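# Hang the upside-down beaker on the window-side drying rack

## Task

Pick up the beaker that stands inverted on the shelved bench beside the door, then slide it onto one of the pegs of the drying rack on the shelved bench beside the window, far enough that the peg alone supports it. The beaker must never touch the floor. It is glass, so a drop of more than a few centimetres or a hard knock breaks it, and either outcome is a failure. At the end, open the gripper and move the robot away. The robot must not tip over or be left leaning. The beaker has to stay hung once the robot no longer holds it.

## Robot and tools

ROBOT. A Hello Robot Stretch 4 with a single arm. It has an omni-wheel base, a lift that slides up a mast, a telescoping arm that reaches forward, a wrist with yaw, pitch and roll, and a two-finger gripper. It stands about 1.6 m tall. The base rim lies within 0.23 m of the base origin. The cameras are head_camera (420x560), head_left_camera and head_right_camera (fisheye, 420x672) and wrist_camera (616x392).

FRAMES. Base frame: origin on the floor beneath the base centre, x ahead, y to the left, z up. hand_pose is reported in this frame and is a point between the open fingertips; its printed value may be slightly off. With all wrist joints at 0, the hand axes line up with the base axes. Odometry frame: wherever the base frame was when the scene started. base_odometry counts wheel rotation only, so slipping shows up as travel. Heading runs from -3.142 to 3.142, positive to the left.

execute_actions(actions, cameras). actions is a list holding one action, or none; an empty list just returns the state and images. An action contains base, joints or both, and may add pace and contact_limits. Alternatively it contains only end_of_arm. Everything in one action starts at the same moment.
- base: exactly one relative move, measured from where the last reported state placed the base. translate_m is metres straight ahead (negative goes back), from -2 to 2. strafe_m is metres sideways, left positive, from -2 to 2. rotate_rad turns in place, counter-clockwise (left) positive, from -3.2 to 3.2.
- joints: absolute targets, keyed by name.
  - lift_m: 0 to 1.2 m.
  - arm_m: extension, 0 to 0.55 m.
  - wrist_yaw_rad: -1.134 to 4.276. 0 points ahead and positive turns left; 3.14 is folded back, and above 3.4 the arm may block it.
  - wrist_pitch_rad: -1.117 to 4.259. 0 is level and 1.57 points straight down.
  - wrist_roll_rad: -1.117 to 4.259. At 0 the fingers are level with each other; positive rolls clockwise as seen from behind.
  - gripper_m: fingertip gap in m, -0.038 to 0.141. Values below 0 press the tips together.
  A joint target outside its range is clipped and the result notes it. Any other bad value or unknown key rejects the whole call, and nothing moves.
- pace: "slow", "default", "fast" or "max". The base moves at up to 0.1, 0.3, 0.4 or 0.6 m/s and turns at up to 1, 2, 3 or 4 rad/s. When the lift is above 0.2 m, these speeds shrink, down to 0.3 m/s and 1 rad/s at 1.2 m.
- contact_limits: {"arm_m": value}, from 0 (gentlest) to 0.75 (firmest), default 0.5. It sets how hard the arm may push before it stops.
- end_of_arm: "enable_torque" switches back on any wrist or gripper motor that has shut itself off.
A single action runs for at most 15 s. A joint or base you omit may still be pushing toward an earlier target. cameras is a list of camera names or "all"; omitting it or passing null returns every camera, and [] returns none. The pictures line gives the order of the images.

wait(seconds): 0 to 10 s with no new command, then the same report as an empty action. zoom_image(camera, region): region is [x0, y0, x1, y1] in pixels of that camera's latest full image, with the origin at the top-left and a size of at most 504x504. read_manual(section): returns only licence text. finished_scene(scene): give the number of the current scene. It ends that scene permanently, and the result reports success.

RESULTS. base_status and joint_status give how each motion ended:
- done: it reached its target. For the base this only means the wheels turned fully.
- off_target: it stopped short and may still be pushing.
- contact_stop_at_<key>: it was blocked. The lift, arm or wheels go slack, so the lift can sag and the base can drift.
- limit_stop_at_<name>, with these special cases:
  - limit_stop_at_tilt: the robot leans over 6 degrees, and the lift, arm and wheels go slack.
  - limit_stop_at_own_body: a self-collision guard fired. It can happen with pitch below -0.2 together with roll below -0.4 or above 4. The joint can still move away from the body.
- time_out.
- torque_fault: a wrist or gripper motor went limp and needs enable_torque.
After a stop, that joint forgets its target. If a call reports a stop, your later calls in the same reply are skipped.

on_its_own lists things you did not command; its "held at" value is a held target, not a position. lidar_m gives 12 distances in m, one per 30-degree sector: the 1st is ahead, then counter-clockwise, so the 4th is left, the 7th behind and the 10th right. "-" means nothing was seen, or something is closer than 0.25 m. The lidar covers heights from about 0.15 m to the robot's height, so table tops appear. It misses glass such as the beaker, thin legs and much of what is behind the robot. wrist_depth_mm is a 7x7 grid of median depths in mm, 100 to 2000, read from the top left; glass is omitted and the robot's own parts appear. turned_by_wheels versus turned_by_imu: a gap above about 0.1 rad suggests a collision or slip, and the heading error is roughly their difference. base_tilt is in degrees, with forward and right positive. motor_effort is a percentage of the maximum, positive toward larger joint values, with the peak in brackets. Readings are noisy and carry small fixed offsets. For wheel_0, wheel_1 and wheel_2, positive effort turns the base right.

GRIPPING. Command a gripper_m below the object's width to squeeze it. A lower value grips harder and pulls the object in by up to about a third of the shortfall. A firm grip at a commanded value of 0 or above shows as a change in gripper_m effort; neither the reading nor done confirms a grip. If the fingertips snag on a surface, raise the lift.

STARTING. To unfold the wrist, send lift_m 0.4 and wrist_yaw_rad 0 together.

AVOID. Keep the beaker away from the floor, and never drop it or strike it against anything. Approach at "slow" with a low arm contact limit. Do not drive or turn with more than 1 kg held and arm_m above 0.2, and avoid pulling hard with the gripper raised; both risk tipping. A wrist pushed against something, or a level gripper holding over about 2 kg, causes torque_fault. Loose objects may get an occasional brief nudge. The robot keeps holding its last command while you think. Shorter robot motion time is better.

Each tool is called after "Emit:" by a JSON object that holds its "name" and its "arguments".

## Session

Emit:
{"name": "execute_actions", "arguments": {"actions": []}}

Scene clock: 0.00 s.
base_odometry: x=+0.000 y=+0.000 heading=+0.000 (m, m, rad; odometry frame)
turned_by_wheels: +0.000 (rad since the last result)
turned_by_imu: +0.000 (rad since the last result)
base_tilt: forward=+0.0 right=+0.8 (deg)
lidar_m: 1.86 1.63 1.69 1.35 1.29 1.34 1.57 1.46 1.49 1.45 1.34 1.53
base_status: not commanded
joint_positions: lift_m=+0.129 arm_m=-0.001 wrist_yaw_rad=+3.046 wrist_pitch_rad=-0.013 wrist_roll_rad=-0.010 gripper_m=+0.057
joint_status: not commanded
motor_effort: lift_m=+20 arm_m=+0 wrist_yaw_rad=-2 wrist_pitch_rad=-5 wrist_roll_rad=+0 gripper_m=-2 wheel_0=-1 wheel_1=-1 wheel_2=+1 (%)
hand_pose: x=-0.1086 y=+0.1145 z=+0.3111 quat_wxyz=(+0.048, +0.006, -0.005, +0.999) (m; base frame)
wrist_depth_mm: 139 167 - - - 1808 1138 / - 141 - - 1661 1308 1138 / 107 141 1983 - 1708 1336 1138 / 113 140 1983 - 1708 1336 1138 / 138 - - - 1708 1397 1160 / 1430 1537 216 1397 209 1229 1138 / 960 946 831 160 831 768 820
pictures: head_camera, head_left_camera, head_right_camera, wrist_camera
Images, in order (width x height): head_camera 420x560, head_left_camera 420x672, head_right_camera 420x672, wrist_camera 616x392.

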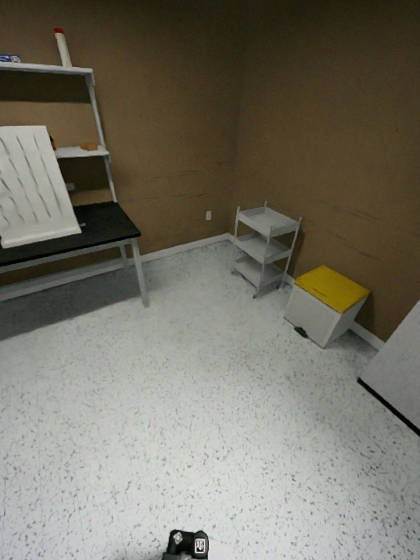

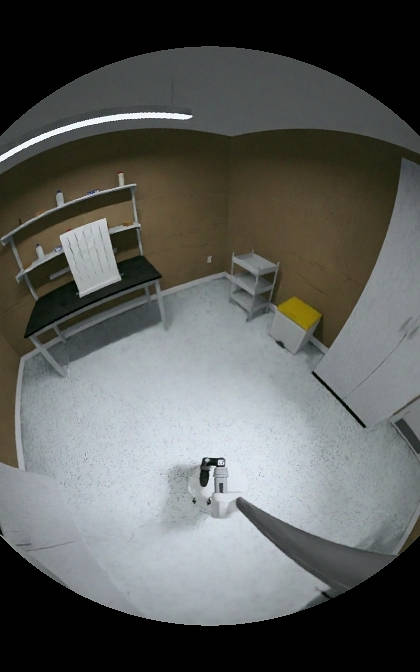

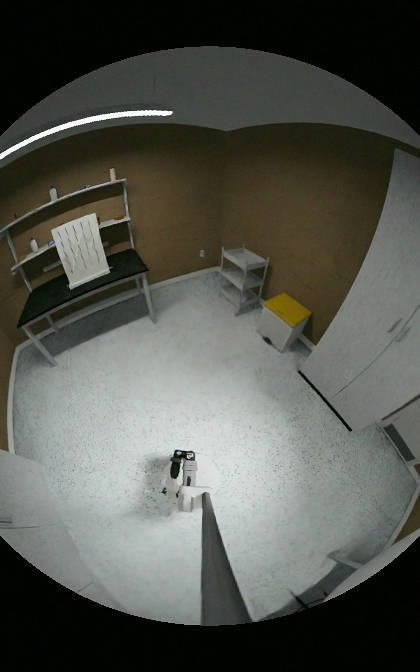

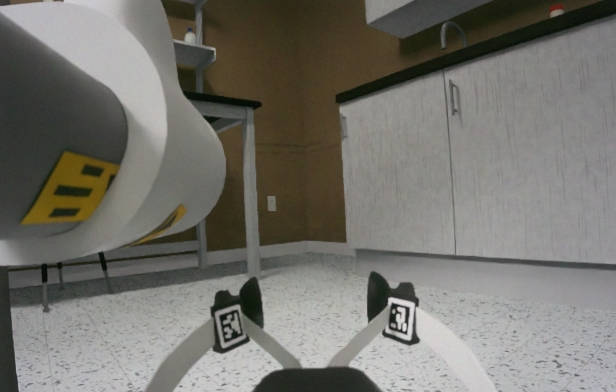

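Emit:
{"name": "execute_actions", "arguments": {"actions": [{"base": {"rotate_rad": -2.67}, "joints": {"lift_m": 0.45, "wrist_yaw_rad": 0, "gripper_m": 0.14}, "pace": "fast"}], "cameras": ["head_camera"]}}

Scene clock: 8.47 s.
base_odometry: x=+0.000 y=+0.000 heading=-2.670 (m, m, rad; odometry frame)
turned_by_wheels: -2.670 (rad since the last result)
turned_by_imu: -2.627 (rad since the last result)
base_tilt: forward=+0.0 right=+0.9 (deg)
lidar_m: 1.46 1.49 1.48 1.35 1.38 1.89 1.65 1.69 1.41 1.28 1.26 1.64
base_status: done
joint_positions: lift_m=+0.450 arm_m=-0.001 wrist_yaw_rad=+0.001 wrist_pitch_rad=-0.013 wrist_roll_rad=-0.010 gripper_m=+0.140
joint_status: all done
motor_effort: lift_m=+22(23) arm_m=+0(0) wrist_yaw_rad=-2(9) wrist_pitch_rad=-5(5) wrist_roll_rad=-1(1) gripper_m=+1(3) wheel_0=+0(8) wheel_1=+0(15) wheel_2=-2(7) (%)
hand_pose: x=+0.4588 y=-0.0873 z=+0.6318 quat_wxyz=(+1.000, -0.005, -0.007, +0.000) (m; base frame)
wrist_depth_mm: - - - - - - - / - - - - - - - / 1983 - 1336 1397 - - - / 1983 1983 - - - - - / - - - - - - - / - 1281 1618 - - 207 - / 1756 1397 1661 151 1576 1499 1537
pictures: head_camera
Images, in order (width x height): head_camera 420x560.

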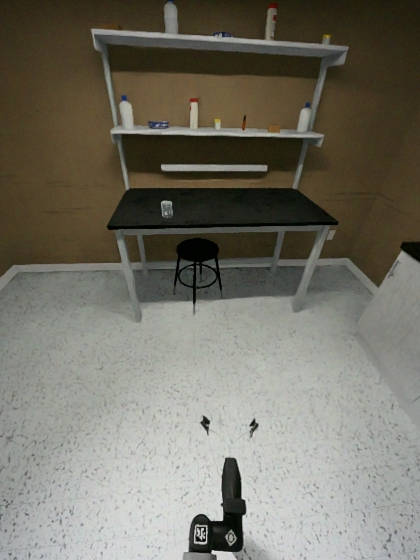

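Emit:
{"name": "execute_actions", "arguments": {"actions": [{"base": {"rotate_rad": 0.05}, "pace": "fast"}], "cameras": []}}

Emit:
{"name": "execute_actions", "arguments": {"actions": [{"base": {"strafe_m": 0.36}, "pace": "max"}], "cameras": []}}

Emit:
{"name": "execute_actions", "arguments": {"actions": [{"base": {"translate_m": 1.0}, "joints": {"lift_m": 1.2, "wrist_pitch_rad": 1.57}, "pace": "max"}], "cameras": []}}

Emit:
{"name": "execute_actions", "arguments": {"actions": [{"joints": {"arm_m": 0.35}, "pace": "max"}], "cameras": ["wrist_camera", "head_left_camera"]}}

Scene clock: 20.67 s.
base_odometry: x=+0.000 y=+0.000 heading=-2.620 (m, m, rad; odometry frame)
turned_by_wheels: +0.050 (rad since the last result)
turned_by_imu: +0.048 (rad since the last result)
base_tilt: forward=+0.1 right=+0.8 (deg)
lidar_m: 1.45 1.50 1.46 1.34 1.55 1.87 1.65 1.67 1.34 1.26 1.31 1.62
base_status: done
joint_positions: lift_m=+0.450 arm_m=-0.001 wrist_yaw_rad=+0.000 wrist_pitch_rad=-0.013 wrist_roll_rad=-0.010 gripper_m=+0.140
joint_status: not commanded
motor_effort: lift_m=+22(22) arm_m=+0(0) wrist_yaw_rad=-1(3) wrist_pitch_rad=-6(5) wrist_roll_rad=-1(1) gripper_m=+2(2) wheel_0=-2(4) wheel_1=+0(5) wheel_2=+1(10) (%)
hand_pose: x=+0.4588 y=-0.0873 z=+0.6318 quat_wxyz=(+1.000, -0.005, -0.007, +0.000) (m; base frame)
wrist_depth_mm: - - - - - - - / - - - - - - - / - - 1336 1366 - 1983 - / - - - - - - - / - - - - - - - / - - 1983 - - 206 - / 1756 1537 1661 151 1576 1464 1537
pictures: none
No camera images: the call's "cameras" was empty. Leave "cameras" out to get every camera's image.

Scene clock: 22.63 s.
base_odometry: x=+0.179 y=-0.312 heading=-2.620 (m, m, rad; odometry frame)
turned_by_wheels: +0.000 (rad since the last result)
turned_by_imu: -0.001 (rad since the last result)
base_tilt: forward=+0.1 right=+0.8 (deg)
lidar_m: 1.41 2.20 1.08 0.96 1.01 1.41 1.66 1.67 1.75 1.61 1.63 1.56
base_status: done
joint_positions: lift_m=+0.450 arm_m=-0.001 wrist_yaw_rad=+0.000 wrist_pitch_rad=-0.013 wrist_roll_rad=-0.010 gripper_m=+0.140
joint_status: not commanded
motor_effort: lift_m=+22(22) arm_m=+0(0) wrist_yaw_rad=-2(2) wrist_pitch_rad=-5(5) wrist_roll_rad=-1(0) gripper_m=-2(4) wheel_0=+2(13) wheel_1=-3(14) wheel_2=+0(1) (%)
hand_pose: x=+0.4587 y=-0.0874 z=+0.6319 quat_wxyz=(+1.000, -0.005, -0.007, +0.000) (m; base frame)
wrist_depth_mm: - - - - - - - / - - - - - - - / - - - 1921 1983 1397 1397 / - - - - - - - / - - - - - - - / - - 1983 - 1921 206 - / 1863 1618 1576 151 1618 1537 1499
pictures: none
No camera images: the call's "cameras" was empty. Leave "cameras" out to get every camera's image.

Scene clock: 26.10 s.
base_odometry: x=-0.688 y=-0.811 heading=-2.620 (m, m, rad; odometry frame)
turned_by_wheels: +0.000 (rad since the last result)
turned_by_imu: -0.003 (rad since the last result)
base_tilt: forward=+0.1 right=+0.8 (deg)
lidar_m: 0.42 0.45 1.59 1.52 1.15 1.43 3.61 2.78 1.67 1.52 0.74 0.48
base_status: done
joint_positions: lift_m=+1.200 arm_m=-0.001 wrist_yaw_rad=+0.000 wrist_pitch_rad=+1.570 wrist_roll_rad=-0.010 gripper_m=+0.140
joint_status: all done
motor_effort: lift_m=+20(25) arm_m=+0(0) wrist_yaw_rad=-3(0) wrist_pitch_rad=+1(6) wrist_roll_rad=-1(1) gripper_m=-2(1) wheel_0=+1(8) wheel_1=+2(8) wheel_2=+1(13) (%)
hand_pose: x=+0.1705 y=-0.0874 z=+1.0897 quat_wxyz=(+0.707, -0.004, +0.707, +0.004) (m; base frame)
wrist_depth_mm: 1366 569 1336 1336 1336 1308 1366 / 1366 1308 1366 1366 1366 1336 1366 / 1397 1366 1366 1336 1366 1336 1366 / 1366 1366 1366 1336 1308 1336 1308 / 1366 1366 1366 1138 1336 1336 1308 / 1366 1336 1098 1118 1366 207 1308 / 1366 1366 1366 152 1366 1336 1308
pictures: none
No camera images: the call's "cameras" was empty. Leave "cameras" out to get every camera's image.

Scene clock: 27.80 s.
base_odometry: x=-0.688 y=-0.811 heading=-2.620 (m, m, rad; odometry frame)
turned_by_wheels: +0.000 (rad since the last result)
turned_by_imu: -0.001 (rad since the last result)
base_tilt: forward=+0.1 right=+0.8 (deg)
lidar_m: 0.42 0.43 1.59 1.53 1.14 1.42 3.61 2.75 1.68 1.54 0.74 0.47
base_status: not commanded
joint_positions: lift_m=+1.200 arm_m=+0.349 wrist_yaw_rad=+0.000 wrist_pitch_rad=+1.570 wrist_roll_rad=-0.010 gripper_m=+0.140
joint_status: all done
motor_effort: lift_m=+20(20) arm_m=+7(5) wrist_yaw_rad=-2(2) wrist_pitch_rad=+1(2) wrist_roll_rad=-1(1) gripper_m=+0(1) wheel_0=+1(1) wheel_1=+2(2) wheel_2=+2(2) (%)
hand_pose: x=+0.5200 y=-0.0874 z=+1.0897 quat_wxyz=(+0.707, -0.004, +0.707, +0.004) (m; base frame)
wrist_depth_mm: 404 404 402 399 399 397 397 / 404 402 397 399 397 397 394 / 404 399 402 399 397 397 392 / 407 399 399 399 399 397 394 / 404 402 404 399 394 394 394 / 402 402 402 1138 1366 206 1336 / 1336 1366 1281 152 1366 1308 1336
pictures: head_left_camera, wrist_camera
Images, in order (width x height): head_left_camera 420x672, wrist_camera 616x392.

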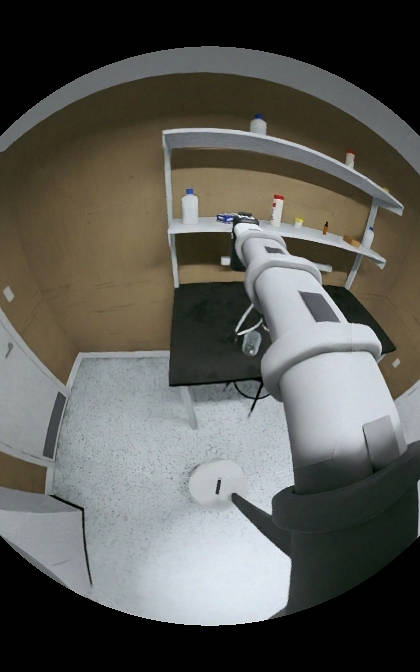

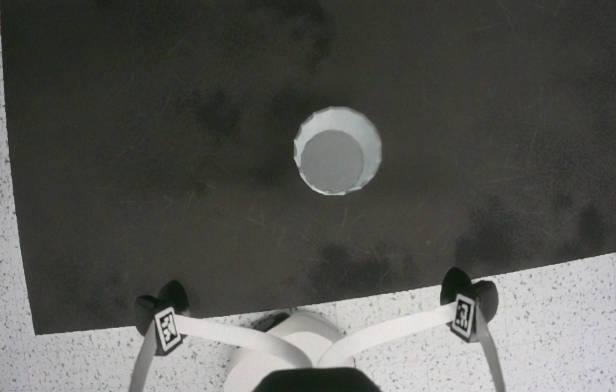

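Emit:
{"name": "execute_actions", "arguments": {"actions": [{"base": {"strafe_m": -0.02}, "joints": {"arm_m": 0.45}, "pace": "fast"}], "cameras": ["wrist_camera"]}}

Scene clock: 35.47 s.
base_odometry: x=-0.698 y=-0.793 heading=-2.620 (m, m, rad; odometry frame)
turned_by_wheels: +0.000 (rad since the last result)
turned_by_imu: -0.001 (rad since the last result)
base_tilt: forward=+0.1 right=+0.8 (deg)
lidar_m: 0.41 0.42 1.64 1.54 1.16 1.47 3.60 2.81 1.62 1.51 0.74 0.46
base_status: done
joint_positions: lift_m=+1.200 arm_m=+0.449 wrist_yaw_rad=+0.000 wrist_pitch_rad=+1.570 wrist_roll_rad=-0.010 gripper_m=+0.140
joint_status: all done
motor_effort: lift_m=+20(20) arm_m=+7(6) wrist_yaw_rad=-1(0) wrist_pitch_rad=+2(2) wrist_roll_rad=-1(1) gripper_m=+0(1) wheel_0=-1(8) wheel_1=-2(8) wheel_2=+1(0) (%)
hand_pose: x=+0.6200 y=-0.0874 z=+1.0897 quat_wxyz=(+0.707, -0.004, +0.707, +0.004) (m; base frame)
wrist_depth_mm: 402 402 402 397 397 397 397 / 402 404 399 402 399 397 392 / 407 402 402 399 397 397 397 / 402 402 399 402 399 394 394 / 402 397 399 394 397 394 394 / 402 402 399 399 397 208 394 / 399 397 402 152 397 397 1308
pictures: wrist_camera
Images, in order (width x height): wrist_camera 616x392.

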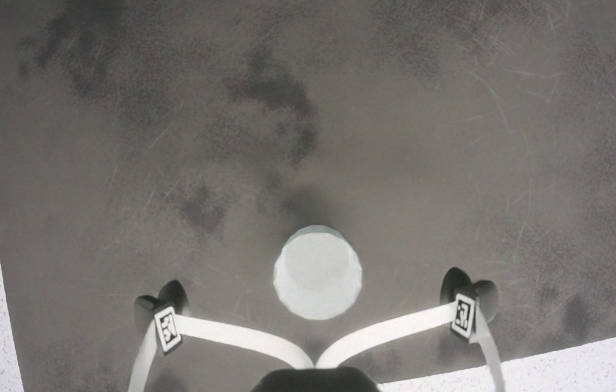

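Emit:
{"name": "execute_actions", "arguments": {"actions": [{"joints": {"lift_m": 1.09}}], "cameras": []}}

Emit:
{"name": "execute_actions", "arguments": {"actions": [{"joints": {"gripper_m": 0.03}}], "cameras": ["wrist_camera"]}}

Scene clock: 40.60 s.
base_odometry: x=-0.698 y=-0.793 heading=-2.620 (m, m, rad; odometry frame)
turned_by_wheels: +0.000 (rad since the last result)
turned_by_imu: -0.002 (rad since the last result)
base_tilt: forward=+0.0 right=+0.8 (deg)
lidar_m: 0.40 0.45 1.61 1.54 1.17 1.46 3.37 2.78 1.63 1.53 0.69 0.49
base_status: not commanded
joint_positions: lift_m=+1.090 arm_m=+0.449 wrist_yaw_rad=+0.000 wrist_pitch_rad=+1.570 wrist_roll_rad=-0.010 gripper_m=+0.140
joint_status: all done
motor_effort: lift_m=+17(20) arm_m=+7(6) wrist_yaw_rad=-1(2) wrist_pitch_rad=+1(1) wrist_roll_rad=-1(1) gripper_m=-1(2) wheel_0=-1(1) wheel_1=-2(2) wheel_2=+1(1) (%)
hand_pose: x=+0.6200 y=-0.0874 z=+0.9799 quat_wxyz=(+0.707, -0.004, +0.707, +0.004) (m; base frame)
wrist_depth_mm: 293 290 289 289 287 285 285 / 291 291 289 287 287 285 286 / 291 289 289 287 286 286 285 / 290 289 289 287 286 286 283 / 291 289 287 286 286 285 285 / 290 287 286 289 285 206 283 / 290 289 286 152 286 283 283
pictures: none
No camera images: the call's "cameras" was empty. Leave "cameras" out to get every camera's image.

Scene clock: 42.70 s.
base_odometry: x=-0.698 y=-0.793 heading=-2.620 (m, m, rad; odometry frame)
turned_by_wheels: +0.000 (rad since the last result)
turned_by_imu: -0.001 (rad since the last result)
base_tilt: forward=+0.1 right=+0.8 (deg)
lidar_m: 0.41 0.42 1.62 1.55 1.18 1.50 3.37 2.77 1.63 1.50 0.72 0.48
base_status: not commanded
joint_positions: lift_m=+1.090 arm_m=+0.449 wrist_yaw_rad=+0.000 wrist_pitch_rad=+1.570 wrist_roll_rad=-0.010 gripper_m=+0.030
joint_status: all done
motor_effort: lift_m=+18(17) arm_m=+6(6) wrist_yaw_rad=-3(2) wrist_pitch_rad=+1(1) wrist_roll_rad=-1(0) gripper_m=-19(20) wheel_0=-1(1) wheel_1=-2(3) wheel_2=+1(1) (%)
hand_pose: x=+0.6200 y=-0.0874 z=+0.9799 quat_wxyz=(+0.707, -0.004, +0.707, +0.004) (m; base frame)
wrist_depth_mm: 291 291 289 286 287 287 285 / 291 290 287 287 286 283 285 / 290 290 289 286 287 286 283 / 291 290 289 287 286 285 285 / 290 289 286 286 286 286 283 / 290 287 210 285 202 282 285 / 290 287 287 289 285 283 283
pictures: wrist_camera
Images, in order (width x height): wrist_camera 616x392.

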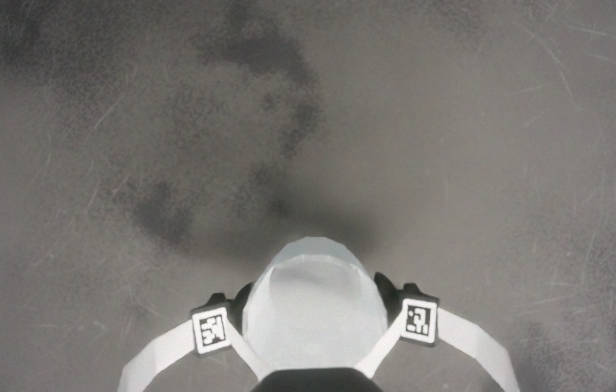

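Emit:
{"name": "execute_actions", "arguments": {"actions": [{"joints": {"lift_m": 1.14}}], "cameras": []}}

Emit:
{"name": "execute_actions", "arguments": {"actions": [{"joints": {"arm_m": 0.0}, "pace": "fast"}], "cameras": []}}

Emit:
{"name": "execute_actions", "arguments": {"actions": [{"base": {"rotate_rad": 3.2}}], "cameras": ["head_left_camera", "wrist_camera"]}}

Scene clock: 48.73 s.
base_odometry: x=-0.698 y=-0.793 heading=-2.620 (m, m, rad; odometry frame)
turned_by_wheels: +0.000 (rad since the last result)
turned_by_imu: -0.001 (rad since the last result)
base_tilt: forward=+0.1 right=+0.8 (deg)
lidar_m: 0.43 0.41 1.61 1.53 1.18 1.51 3.35 2.76 1.65 1.52 0.75 0.46
base_status: not commanded
joint_positions: lift_m=+1.140 arm_m=+0.449 wrist_yaw_rad=+0.000 wrist_pitch_rad=+1.570 wrist_roll_rad=-0.010 gripper_m=+0.030
joint_status: all done
motor_effort: lift_m=+23(26) arm_m=+6(6) wrist_yaw_rad=-3(1) wrist_pitch_rad=+1(1) wrist_roll_rad=-1(1) gripper_m=-19(20) wheel_0=-1(1) wheel_1=-2(2) wheel_2=+1(1) (%)
hand_pose: x=+0.6200 y=-0.0874 z=+1.0295 quat_wxyz=(+0.707, -0.004, +0.707, +0.004) (m; base frame)
wrist_depth_mm: 342 342 340 340 338 334 336 / 343 340 340 336 336 336 336 / 342 342 338 338 336 334 334 / 342 340 338 334 334 336 334 / 340 340 340 334 334 332 334 / 338 340 210 336 203 332 332 / 342 340 338 336 332 332 334
pictures: none
No camera images: the call's "cameras" was empty. Leave "cameras" out to get every camera's image.

Scene clock: 50.73 s.
base_odometry: x=-0.698 y=-0.793 heading=-2.620 (m, m, rad; odometry frame)
turned_by_wheels: +0.000 (rad since the last result)
turned_by_imu: -0.001 (rad since the last result)
base_tilt: forward=+0.1 right=+0.8 (deg)
lidar_m: 0.43 0.46 1.65 1.52 1.17 1.48 3.38 2.78 1.63 1.52 0.73 0.46
base_status: not commanded
joint_positions: lift_m=+1.140 arm_m=+0.001 wrist_yaw_rad=+0.000 wrist_pitch_rad=+1.570 wrist_roll_rad=-0.010 gripper_m=+0.030
joint_status: all done
motor_effort: lift_m=+23(23) arm_m=-7(8) wrist_yaw_rad=+0(1) wrist_pitch_rad=+1(1) wrist_roll_rad=-1(1) gripper_m=-22(20) wheel_0=-1(1) wheel_1=-3(2) wheel_2=+1(1) (%)
hand_pose: x=+0.1722 y=-0.0874 z=+1.0295 quat_wxyz=(+0.707, -0.003, +0.707, +0.003) (m; base frame)
wrist_depth_mm: 1308 609 1281 1281 1308 1308 1281 / 1308 1308 1281 1308 1336 1308 1255 / 1308 1308 1281 1281 1281 1308 1255 / 1308 1308 1281 1281 1281 1281 1255 / 1308 1255 1281 1060 1281 1255 1255 / 1281 1281 210 1060 202 1281 1255 / 1308 1308 1160 768 1255 1255 1281
pictures: none
No camera images: the call's "cameras" was empty. Leave "cameras" out to get every camera's image.

Scene clock: 54.73 s.
base_odometry: x=-0.698 y=-0.793 heading=+0.579 (m, m, rad; odometry frame)
turned_by_wheels: +3.199 (rad since the last result)
turned_by_imu: +3.144 (rad since the last result)
base_tilt: forward=+0.0 right=+0.8 (deg)
lidar_m: 2.67 2.76 1.61 1.54 0.67 0.48 0.42 0.47 1.60 1.49 1.17 1.54
base_status: done
joint_positions: lift_m=+1.140 arm_m=+0.001 wrist_yaw_rad=+0.000 wrist_pitch_rad=+1.570 wrist_roll_rad=-0.010 gripper_m=+0.030
joint_status: not commanded
motor_effort: lift_m=+23(23) arm_m=-7(7) wrist_yaw_rad=+1(1) wrist_pitch_rad=+1(0) wrist_roll_rad=-1(0) gripper_m=-17(21) wheel_0=-3(6) wheel_1=-2(8) wheel_2=-2(6) (%)
hand_pose: x=+0.1723 y=-0.0874 z=+1.0295 quat_wxyz=(+0.707, -0.003, +0.707, +0.003) (m; base frame)
wrist_depth_mm: 1336 1229 1281 1281 1255 1281 1281 / 1308 1281 1281 1281 1281 1308 1281 / 1281 1281 1281 1281 1281 1255 1255 / 1308 1308 1255 1308 1308 1229 1255 / 1308 1281 1255 1060 1281 1281 1281 / 1308 1281 209 1078 203 1281 1281 / 1308 1281 1182 768 1281 1281 1255
pictures: head_left_camera, wrist_camera
Images, in order (width x height): head_left_camera 420x672, wrist_camera 616x392.

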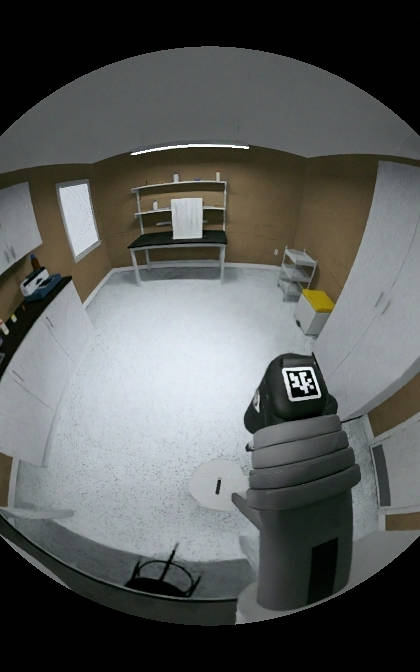

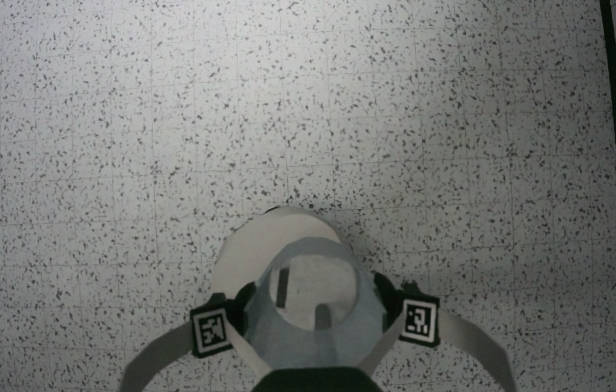

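Emit:
{"name": "execute_actions", "arguments": {"actions": [{"base": {"translate_m": 2.0}, "joints": {"wrist_pitch_rad": 0.6, "lift_m": 1.2}, "pace": "max"}], "cameras": []}}

Emit:
{"name": "execute_actions", "arguments": {"actions": [{"base": {"strafe_m": 0.3}, "pace": "max"}], "cameras": ["head_camera", "wrist_camera"]}}

Scene clock: 68.70 s.
base_odometry: x=+0.975 y=+0.302 heading=+0.580 (m, m, rad; odometry frame)
turned_by_wheels: +0.000 (rad since the last result)
turned_by_imu: -0.008 (rad since the last result)
base_tilt: forward=+0.1 right=+0.8 (deg)
lidar_m: 0.66 0.71 0.97 1.71 1.63 2.21 2.70 1.54 1.21 1.10 1.09 1.53
base_status: done
joint_positions: lift_m=+1.200 arm_m=+0.001 wrist_yaw_rad=+0.000 wrist_pitch_rad=+0.603 wrist_roll_rad=-0.010 gripper_m=+0.030
joint_status: all done
motor_effort: lift_m=+21(22) arm_m=-6(7) wrist_yaw_rad=+0(2) wrist_pitch_rad=-8(11) wrist_roll_rad=+0(1) gripper_m=-21(23) wheel_0=+1(7) wheel_1=+3(8) wheel_2=-1(11) (%)
hand_pose: x=+0.4096 y=-0.0874 z=+1.2145 quat_wxyz=(+0.955, -0.005, +0.297, +0.001) (m; base frame)
wrist_depth_mm: 676 699 946 1042 1160 1118 1182 / 732 750 1229 1205 1229 1281 1255 / 798 809 1336 1308 1397 1397 1397 / 878 878 1160 1138 1499 1537 1499 / 946 946 946 946 1661 1661 1756 / 798 809 216 778 202 1708 1618 / 732 723 715 715 1430 1464 1430
pictures: none
No camera images: the call's "cameras" was empty. Leave "cameras" out to get every camera's image.

Scene clock: 71.03 s.
base_odometry: x=+0.811 y=+0.553 heading=+0.580 (m, m, rad; odometry frame)
turned_by_wheels: +0.000 (rad since the last result)
turned_by_imu: -0.001 (rad since the last result)
base_tilt: forward=+0.1 right=+0.8 (deg)
lidar_m: 0.66 0.69 0.99 1.59 1.34 1.80 3.24 2.01 1.53 1.40 1.42 0.69
base_status: done
joint_positions: lift_m=+1.200 arm_m=+0.001 wrist_yaw_rad=+0.000 wrist_pitch_rad=+0.603 wrist_roll_rad=-0.010 gripper_m=+0.030
joint_status: not commanded
motor_effort: lift_m=+21(21) arm_m=-6(6) wrist_yaw_rad=-3(1) wrist_pitch_rad=-8(8) wrist_roll_rad=-1(1) gripper_m=-20(16) wheel_0=-1(10) wheel_1=+1(10) wheel_2=+0(3) (%)
hand_pose: x=+0.4096 y=-0.0874 z=+1.2145 quat_wxyz=(+0.955, -0.005, +0.297, +0.001) (m; base frame)
wrist_depth_mm: 917 668 683 842 917 1160 1138 / 1182 732 723 1182 1229 1255 1229 / 1336 809 798 842 1336 1397 1366 / 1229 878 878 931 1098 1537 1537 / 976 917 946 931 904 1661 1708 / 809 798 216 778 202 778 1661 / 723 715 715 723 1098 809 1464
pictures: head_camera, wrist_camera
Images, in order (width x height): head_camera 420x560, wrist_camera 616x392.

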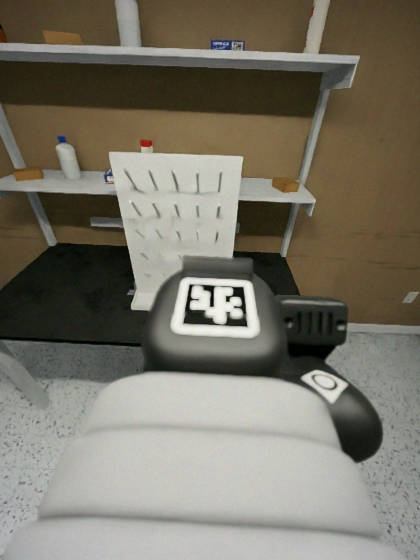

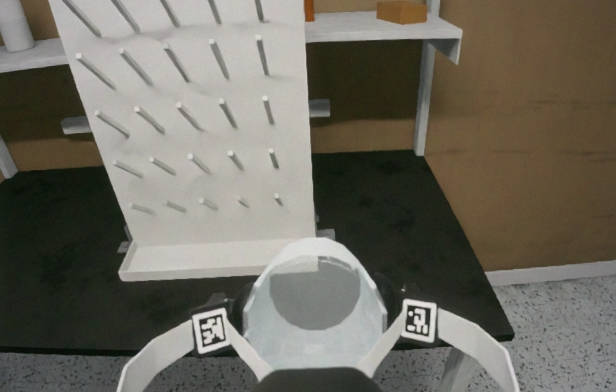

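Emit:
{"name": "execute_actions", "arguments": {"actions": [{"base": {"strafe_m": 0.085}, "joints": {"wrist_pitch_rad": 0.7}, "pace": "fast"}], "cameras": []}}

Emit:
{"name": "execute_actions", "arguments": {"actions": [{"base": {"translate_m": 0.15}, "joints": {"arm_m": 0.1}, "pace": "fast"}], "cameras": ["wrist_camera"]}}

Scene clock: 77.87 s.
base_odometry: x=+0.765 y=+0.624 heading=+0.580 (m, m, rad; odometry frame)
turned_by_wheels: +0.000 (rad since the last result)
turned_by_imu: -0.001 (rad since the last result)
base_tilt: forward=+0.1 right=+0.8 (deg)
lidar_m: 0.64 0.72 0.95 1.61 1.28 1.67 3.21 2.11 1.65 1.50 1.53 0.67
base_status: done
joint_positions: lift_m=+1.200 arm_m=+0.001 wrist_yaw_rad=+0.000 wrist_pitch_rad=+0.702 wrist_roll_rad=-0.010 gripper_m=+0.030
joint_status: all done
motor_effort: lift_m=+22(22) arm_m=-6(6) wrist_yaw_rad=+1(2) wrist_pitch_rad=-6(7) wrist_roll_rad=-1(1) gripper_m=-21(19) wheel_0=+0(9) wheel_1=-1(10) wheel_2=+0(1) (%)
hand_pose: x=+0.3922 y=-0.0874 z=+1.1917 quat_wxyz=(+0.939, -0.005, +0.344, +0.002) (m; base frame)
wrist_depth_mm: 1138 676 699 699 1160 1182 1229 / 1229 768 759 759 1281 1281 1336 / 1281 1160 831 854 1160 1397 1464 / 1042 976 931 946 976 991 1708 / 854 866 842 831 809 798 1756 / 788 778 215 759 202 732 1537 / 1464 1430 1397 1430 1366 1008 1366
pictures: none
No camera images: the call's "cameras" was empty. Leave "cameras" out to get every camera's image.

Scene clock: 79.70 s.
base_odometry: x=+0.890 y=+0.706 heading=+0.580 (m, m, rad; odometry frame)
turned_by_wheels: +0.000 (rad since the last result)
turned_by_imu: -0.001 (rad since the last result)
base_tilt: forward=+0.1 right=+0.8 (deg)
lidar_m: 0.50 0.54 0.71 1.79 1.34 1.68 3.38 2.13 1.58 1.45 0.73 0.53
base_status: done
joint_positions: lift_m=+1.200 arm_m=+0.099 wrist_yaw_rad=+0.000 wrist_pitch_rad=+0.703 wrist_roll_rad=-0.010 gripper_m=+0.030
joint_status: all done
motor_effort: lift_m=+22(21) arm_m=+7(7) wrist_yaw_rad=-2(0) wrist_pitch_rad=-7(6) wrist_roll_rad=-1(1) gripper_m=-18(16) wheel_0=+2(6) wheel_1=+4(8) wheel_2=+1(11) (%)
hand_pose: x=+0.4899 y=-0.0874 z=+1.1917 quat_wxyz=(+0.939, -0.005, +0.344, +0.002) (m; base frame)
wrist_depth_mm: 445 445 455 462 931 917 676 / 477 492 500 504 1025 1008 1025 / 991 535 549 569 1098 1118 1160 / 1025 597 615 627 976 960 1336 / 854 723 699 723 798 809 1537 / 732 732 215 715 202 691 707 / 654 615 615 634 603 597 609
pictures: wrist_camera
Images, in order (width x height): wrist_camera 616x392.

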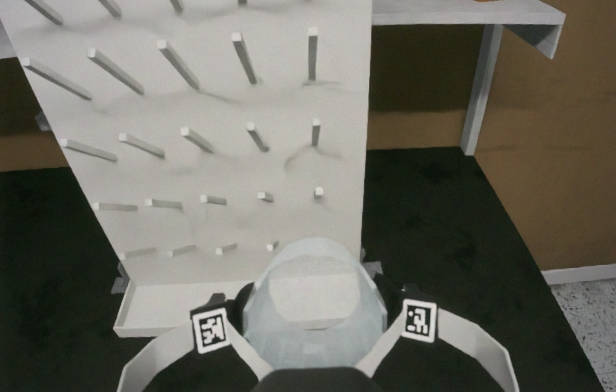

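Emit:
{"name": "execute_actions", "arguments": {"actions": [{"joints": {"arm_m": 0.32, "lift_m": 1.088}}], "cameras": ["wrist_camera"]}}

Scene clock: 89.43 s.
base_odometry: x=+0.890 y=+0.706 heading=+0.580 (m, m, rad; odometry frame)
turned_by_wheels: +0.000 (rad since the last result)
turned_by_imu: +0.004 (rad since the last result)
base_tilt: forward=+0.1 right=+0.8 (deg)
lidar_m: 0.51 0.52 0.71 1.77 1.33 1.73 3.37 2.07 1.60 1.45 0.77 0.52
base_status: not commanded
joint_positions: lift_m=+1.088 arm_m=+0.319 wrist_yaw_rad=+0.000 wrist_pitch_rad=+0.703 wrist_roll_rad=-0.010 gripper_m=+0.030
joint_status: all done
motor_effort: lift_m=+19(21) arm_m=+7(15) wrist_yaw_rad=-1(19) wrist_pitch_rad=-6(48) wrist_roll_rad=-1(1) gripper_m=-17(18) wheel_0=+0(3) wheel_1=+2(4) wheel_2=+0(7) (%)
hand_pose: x=+0.7099 y=-0.0874 z=+1.0799 quat_wxyz=(+0.939, -0.005, +0.344, +0.002) (m; base frame)
wrist_depth_mm: 220 241 245 248 254 715 691 / 260 265 272 273 276 778 750 / 283 294 293 297 312 866 878 / 329 332 338 342 353 768 960 / 364 368 373 389 418 647 647 / 427 442 208 445 204 564 554 / 492 496 504 508 492 480 504
pictures: wrist_camera
Images, in order (width x height): wrist_camera 616x392.

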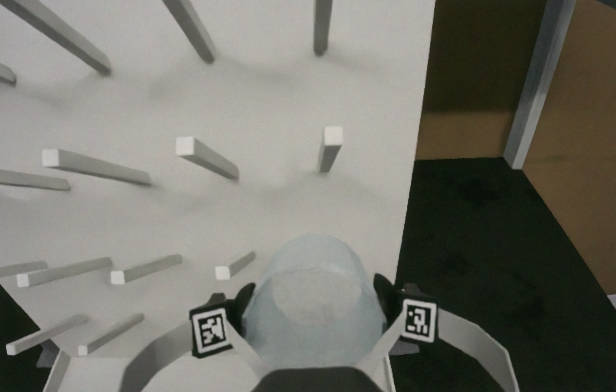

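Emit:
{"name": "zoom_image", "arguments": {"camera": "wrist_camera", "region": [200, 200, 440, 392]}}

Emit:
{"name": "execute_actions", "arguments": {"actions": [], "cameras": ["head_left_camera", "head_right_camera"]}}

Region (200, 200, 440, 392) of wrist_camera's 616x392 image, scaled by 2.100; it fills the top 403 rows of this view, and the rest is white.

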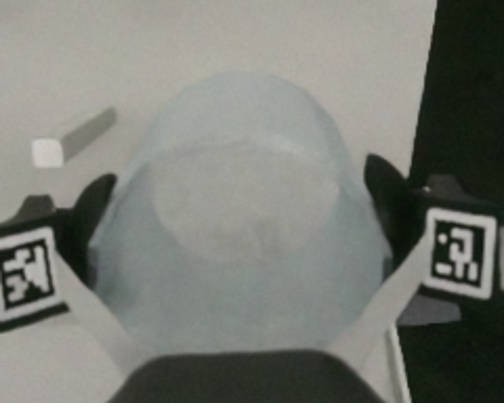

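Scene clock: 97.80 s.
base_odometry: x=+0.890 y=+0.706 heading=+0.580 (m, m, rad; odometry frame)
turned_by_wheels: +0.000 (rad since the last result)
turned_by_imu: -0.001 (rad since the last result)
base_tilt: forward=+0.1 right=+0.9 (deg)
lidar_m: 0.50 0.54 0.75 1.76 1.30 1.70 3.37 2.11 1.60 1.46 0.73 0.52
base_status: not commanded
joint_positions: lift_m=+1.088 arm_m=+0.319 wrist_yaw_rad=+0.000 wrist_pitch_rad=+0.703 wrist_roll_rad=-0.010 gripper_m=+0.030
joint_status: all done
motor_effort: lift_m=+19(21) arm_m=+6(15) wrist_yaw_rad=-3(19) wrist_pitch_rad=-6(48) wrist_roll_rad=-1(1) gripper_m=-21(18) wheel_0=+0(3) wheel_1=+1(4) wheel_2=+0(7) (%)
hand_pose: x=+0.7099 y=-0.0874 z=+1.0799 quat_wxyz=(+0.939, -0.005, +0.344, +0.002) (m; base frame)
wrist_depth_mm: 220 243 244 248 255 715 691 / 262 265 270 274 277 788 750 / 285 296 293 297 314 854 878 / 327 334 338 342 355 759 960 / 366 368 375 389 418 654 647 / 424 442 208 452 202 574 549 / 492 496 504 508 492 480 496
pictures: head_left_camera, head_right_camera
Images, in order (width x height): head_left_camera 420x672, head_right_camera 420x672.

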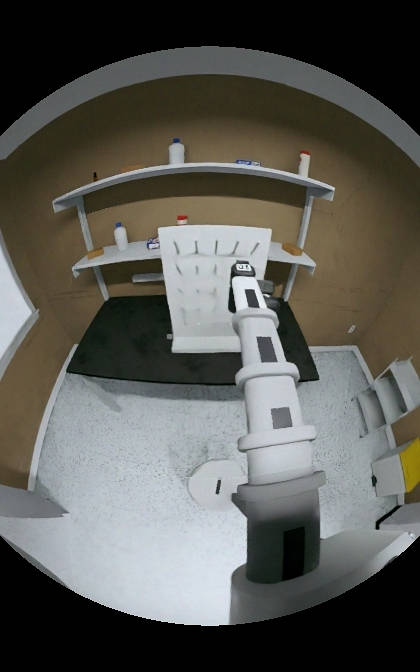

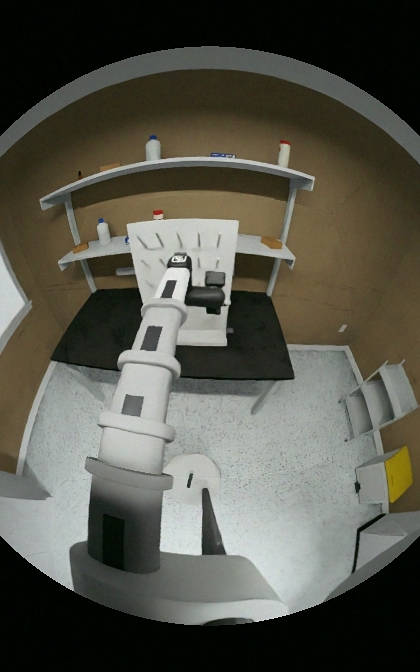

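Emit:
{"name": "execute_actions", "arguments": {"actions": [{"base": {"strafe_m": -0.01}, "joints": {"arm_m": 0.35, "lift_m": 1.062}, "pace": "slow", "contact_limits": {"arm_m": 0.15}}], "cameras": ["wrist_camera"]}}

Scene clock: 112.47 s.
base_odometry: x=+0.895 y=+0.698 heading=+0.580 (m, m, rad; odometry frame)
turned_by_wheels: +0.000 (rad since the last result)
turned_by_imu: -0.002 (rad since the last result)
base_tilt: forward=+0.1 right=+0.8 (deg)
lidar_m: 0.50 0.52 0.73 1.80 1.35 1.71 3.34 2.11 1.57 1.44 0.75 0.55
base_status: done
joint_positions: lift_m=+1.062 arm_m=+0.349 wrist_yaw_rad=+0.000 wrist_pitch_rad=+0.703 wrist_roll_rad=-0.010 gripper_m=+0.030
joint_status: all done
motor_effort: lift_m=+17(17) arm_m=+7(7) wrist_yaw_rad=+0(2) wrist_pitch_rad=-6(6) wrist_roll_rad=-1(1) gripper_m=-17(21) wheel_0=+2(6) wheel_1=-4(8) wheel_2=+0(1) (%)
contact_limits: arm_m 0.15
hand_pose: x=+0.7398 y=-0.0874 z=+1.0540 quat_wxyz=(+0.939, -0.005, +0.344, +0.002) (m; base frame)
wrist_depth_mm: 211 215 219 222 225 683 647 / 230 236 240 243 245 750 699 / 252 254 262 264 278 820 842 / 293 294 298 303 312 723 917 / 324 329 332 343 370 621 609 / 389 392 207 399 204 535 525 / 436 439 289 445 462 455 469
pictures: wrist_camera
Images, in order (width x height): wrist_camera 616x392.

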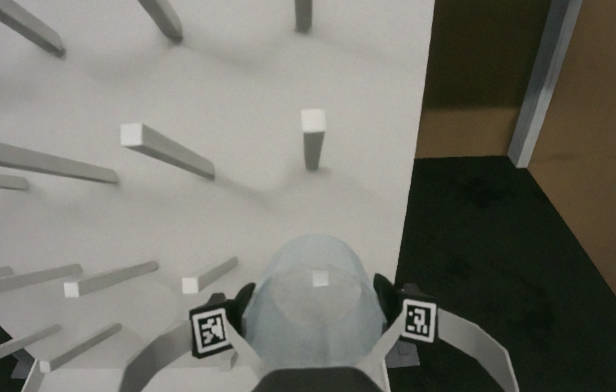

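The peg tip is inside the beaker and centred, so I'll move it further on.

Emit:
{"name": "execute_actions", "arguments": {"actions": [{"joints": {"arm_m": 0.385, "lift_m": 1.032}, "pace": "slow", "contact_limits": {"arm_m": 0.15}}], "cameras": ["wrist_camera"]}}

Scene clock: 121.70 s.
base_odometry: x=+0.895 y=+0.698 heading=+0.579 (m, m, rad; odometry frame)
turned_by_wheels: +0.000 (rad since the last result)
turned_by_imu: -0.001 (rad since the last result)
base_tilt: forward=+0.0 right=+0.8 (deg)
lidar_m: 0.48 0.53 0.73 1.76 1.31 1.73 3.40 2.08 1.57 1.46 0.72 0.52
base_status: not commanded
joint_positions: lift_m=+1.032 arm_m=+0.383 wrist_yaw_rad=-0.004 wrist_pitch_rad=+0.703 wrist_roll_rad=-0.010 gripper_m=+0.030
joint_status: all done
motor_effort: lift_m=+15(16) arm_m=+12(9) wrist_yaw_rad=+10(11) wrist_pitch_rad=-9(11) wrist_roll_rad=-1(1) gripper_m=-16(19) wheel_0=+2(2) wheel_1=-2(4) wheel_2=-2(2) (%)
contact_limits: arm_m 0.15
hand_pose: x=+0.7735 y=-0.0883 z=+1.0240 quat_wxyz=(+0.939, -0.004, +0.345, +0.000) (m; base frame)
wrist_depth_mm: 182 184 189 190 191 654 627 / 195 201 205 203 209 723 676 / 216 192 227 228 234 788 788 / 248 251 256 258 264 691 723 / 285 286 290 293 307 585 574 / 310 332 204 340 202 504 496 / 370 370 294 382 399 433 445
pictures: wrist_camera
Images, in order (width x height): wrist_camera 616x392.

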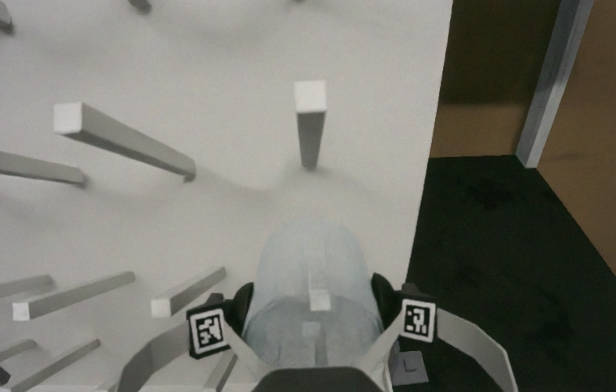

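It's as far on as it was in scene 1. I'll release it and back away.

Emit:
{"name": "execute_actions", "arguments": {"actions": [{"joints": {"gripper_m": 0.085}, "pace": "slow"}], "cameras": []}}

Emit:
{"name": "execute_actions", "arguments": {"actions": [{"joints": {"arm_m": 0.27, "lift_m": 1.1}, "pace": "slow"}], "cameras": ["wrist_camera"]}}

Scene clock: 129.20 s.
base_odometry: x=+0.895 y=+0.698 heading=+0.579 (m, m, rad; odometry frame)
turned_by_wheels: +0.000 (rad since the last result)
turned_by_imu: -0.002 (rad since the last result)
base_tilt: forward=+0.0 right=+0.8 (deg)
lidar_m: 0.50 0.54 0.72 1.78 1.31 1.72 3.36 2.09 1.57 1.45 0.72 0.52
base_status: not commanded
joint_positions: lift_m=+1.032 arm_m=+0.384 wrist_yaw_rad=-0.002 wrist_pitch_rad=+0.701 wrist_roll_rad=-0.010 gripper_m=+0.085
joint_status: all done
motor_effort: lift_m=+16(16) arm_m=+7(12) wrist_yaw_rad=+4(8) wrist_pitch_rad=-3(9) wrist_roll_rad=-1(1) gripper_m=-3(13) wheel_0=+1(2) wheel_1=-1(2) wheel_2=-3(3) (%)
hand_pose: x=+0.7749 y=-0.0878 z=+1.0243 quat_wxyz=(+0.939, -0.004, +0.344, +0.001) (m; base frame)
wrist_depth_mm: 181 182 186 187 189 647 627 / 193 199 203 202 208 715 668 / 213 195 225 226 233 778 778 / 246 248 254 256 266 691 715 / 279 283 287 291 303 580 574 / 306 330 214 332 211 504 496 / 366 366 345 153 430 436 445
pictures: none
No camera images: the call's "cameras" was empty. Leave "cameras" out to get every camera's image.

Scene clock: 131.63 s.
base_odometry: x=+0.895 y=+0.698 heading=+0.579 (m, m, rad; odometry frame)
turned_by_wheels: +0.000 (rad since the last result)
turned_by_imu: -0.001 (rad since the last result)
base_tilt: forward=+0.1 right=+0.9 (deg)
lidar_m: 0.49 0.55 0.74 1.79 1.32 1.72 3.41 2.09 1.57 1.45 0.79 0.51
base_status: not commanded
joint_positions: lift_m=+1.100 arm_m=+0.271 wrist_yaw_rad=+0.000 wrist_pitch_rad=+0.702 wrist_roll_rad=-0.010 gripper_m=+0.085
joint_status: all done
motor_effort: lift_m=+22(26) arm_m=-7(6) wrist_yaw_rad=-1(5) wrist_pitch_rad=-5(10) wrist_roll_rad=-1(1) gripper_m=-3(1) wheel_0=+1(1) wheel_1=-2(2) wheel_2=-2(3) (%)
hand_pose: x=+0.6624 y=-0.0875 z=+1.0917 quat_wxyz=(+0.939, -0.005, +0.344, +0.002) (m; base frame)
wrist_depth_mm: 287 286 291 296 307 750 750 / 309 315 320 322 340 820 842 / 336 340 347 359 891 891 946 / 392 392 399 404 750 788 1060 / 445 449 455 459 654 668 676 / 521 517 216 539 211 580 564 / 544 525 517 153 517 504 504
pictures: wrist_camera
Images, in order (width x height): wrist_camera 616x392.

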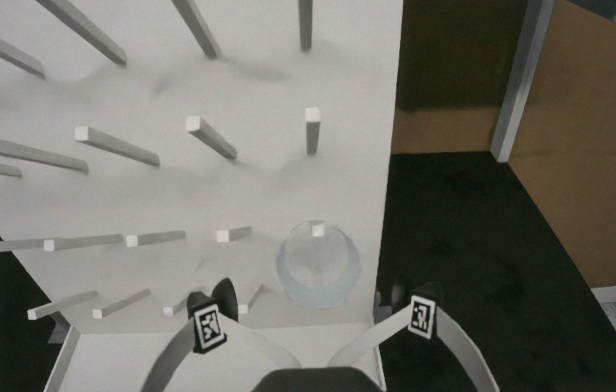

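Emit:
{"name": "execute_actions", "arguments": {"actions": [{"joints": {"arm_m": 0.0}, "pace": "fast"}], "cameras": ["wrist_camera"]}}

Emit:
{"name": "finished_scene", "arguments": {"scene": 2}}

Scene clock: 137.17 s.
base_odometry: x=+0.895 y=+0.698 heading=+0.579 (m, m, rad; odometry frame)
turned_by_wheels: +0.000 (rad since the last result)
turned_by_imu: -0.002 (rad since the last result)
base_tilt: forward=+0.0 right=+0.8 (deg)
lidar_m: 0.52 0.53 0.77 1.76 1.32 1.71 3.38 2.09 1.55 1.47 0.73 0.53
base_status: not commanded
joint_positions: lift_m=+1.100 arm_m=+0.001 wrist_yaw_rad=+0.000 wrist_pitch_rad=+0.702 wrist_roll_rad=-0.010 gripper_m=+0.085
joint_status: all done
motor_effort: lift_m=+22(23) arm_m=-7(8) wrist_yaw_rad=-3(0) wrist_pitch_rad=-4(4) wrist_roll_rad=-1(1) gripper_m=-2(1) wheel_0=+1(1) wheel_1=-2(1) wheel_2=-2(2) (%)
hand_pose: x=+0.3924 y=-0.0875 z=+1.0917 quat_wxyz=(+0.939, -0.005, +0.344, +0.002) (m; base frame)
wrist_depth_mm: 539 544 554 554 1025 1042 1042 / 1078 597 597 615 1118 1098 1138 / 1078 654 668 683 960 1042 1229 / 866 759 759 759 798 778 1397 / 715 699 683 668 676 676 683 / 615 621 216 597 210 580 569 / 559 564 931 153 544 615 654
pictures: wrist_camera
Images, in order (width x height): wrist_camera 616x392.

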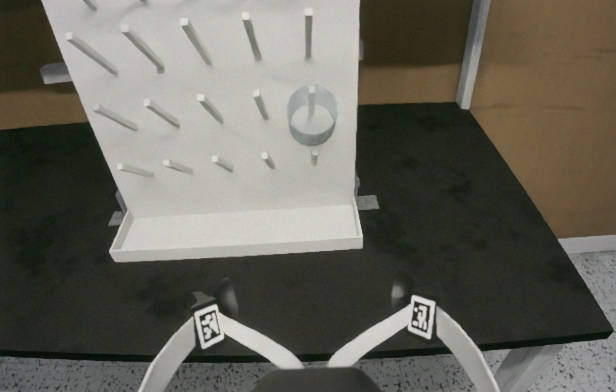

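The scene is finished: the task was done.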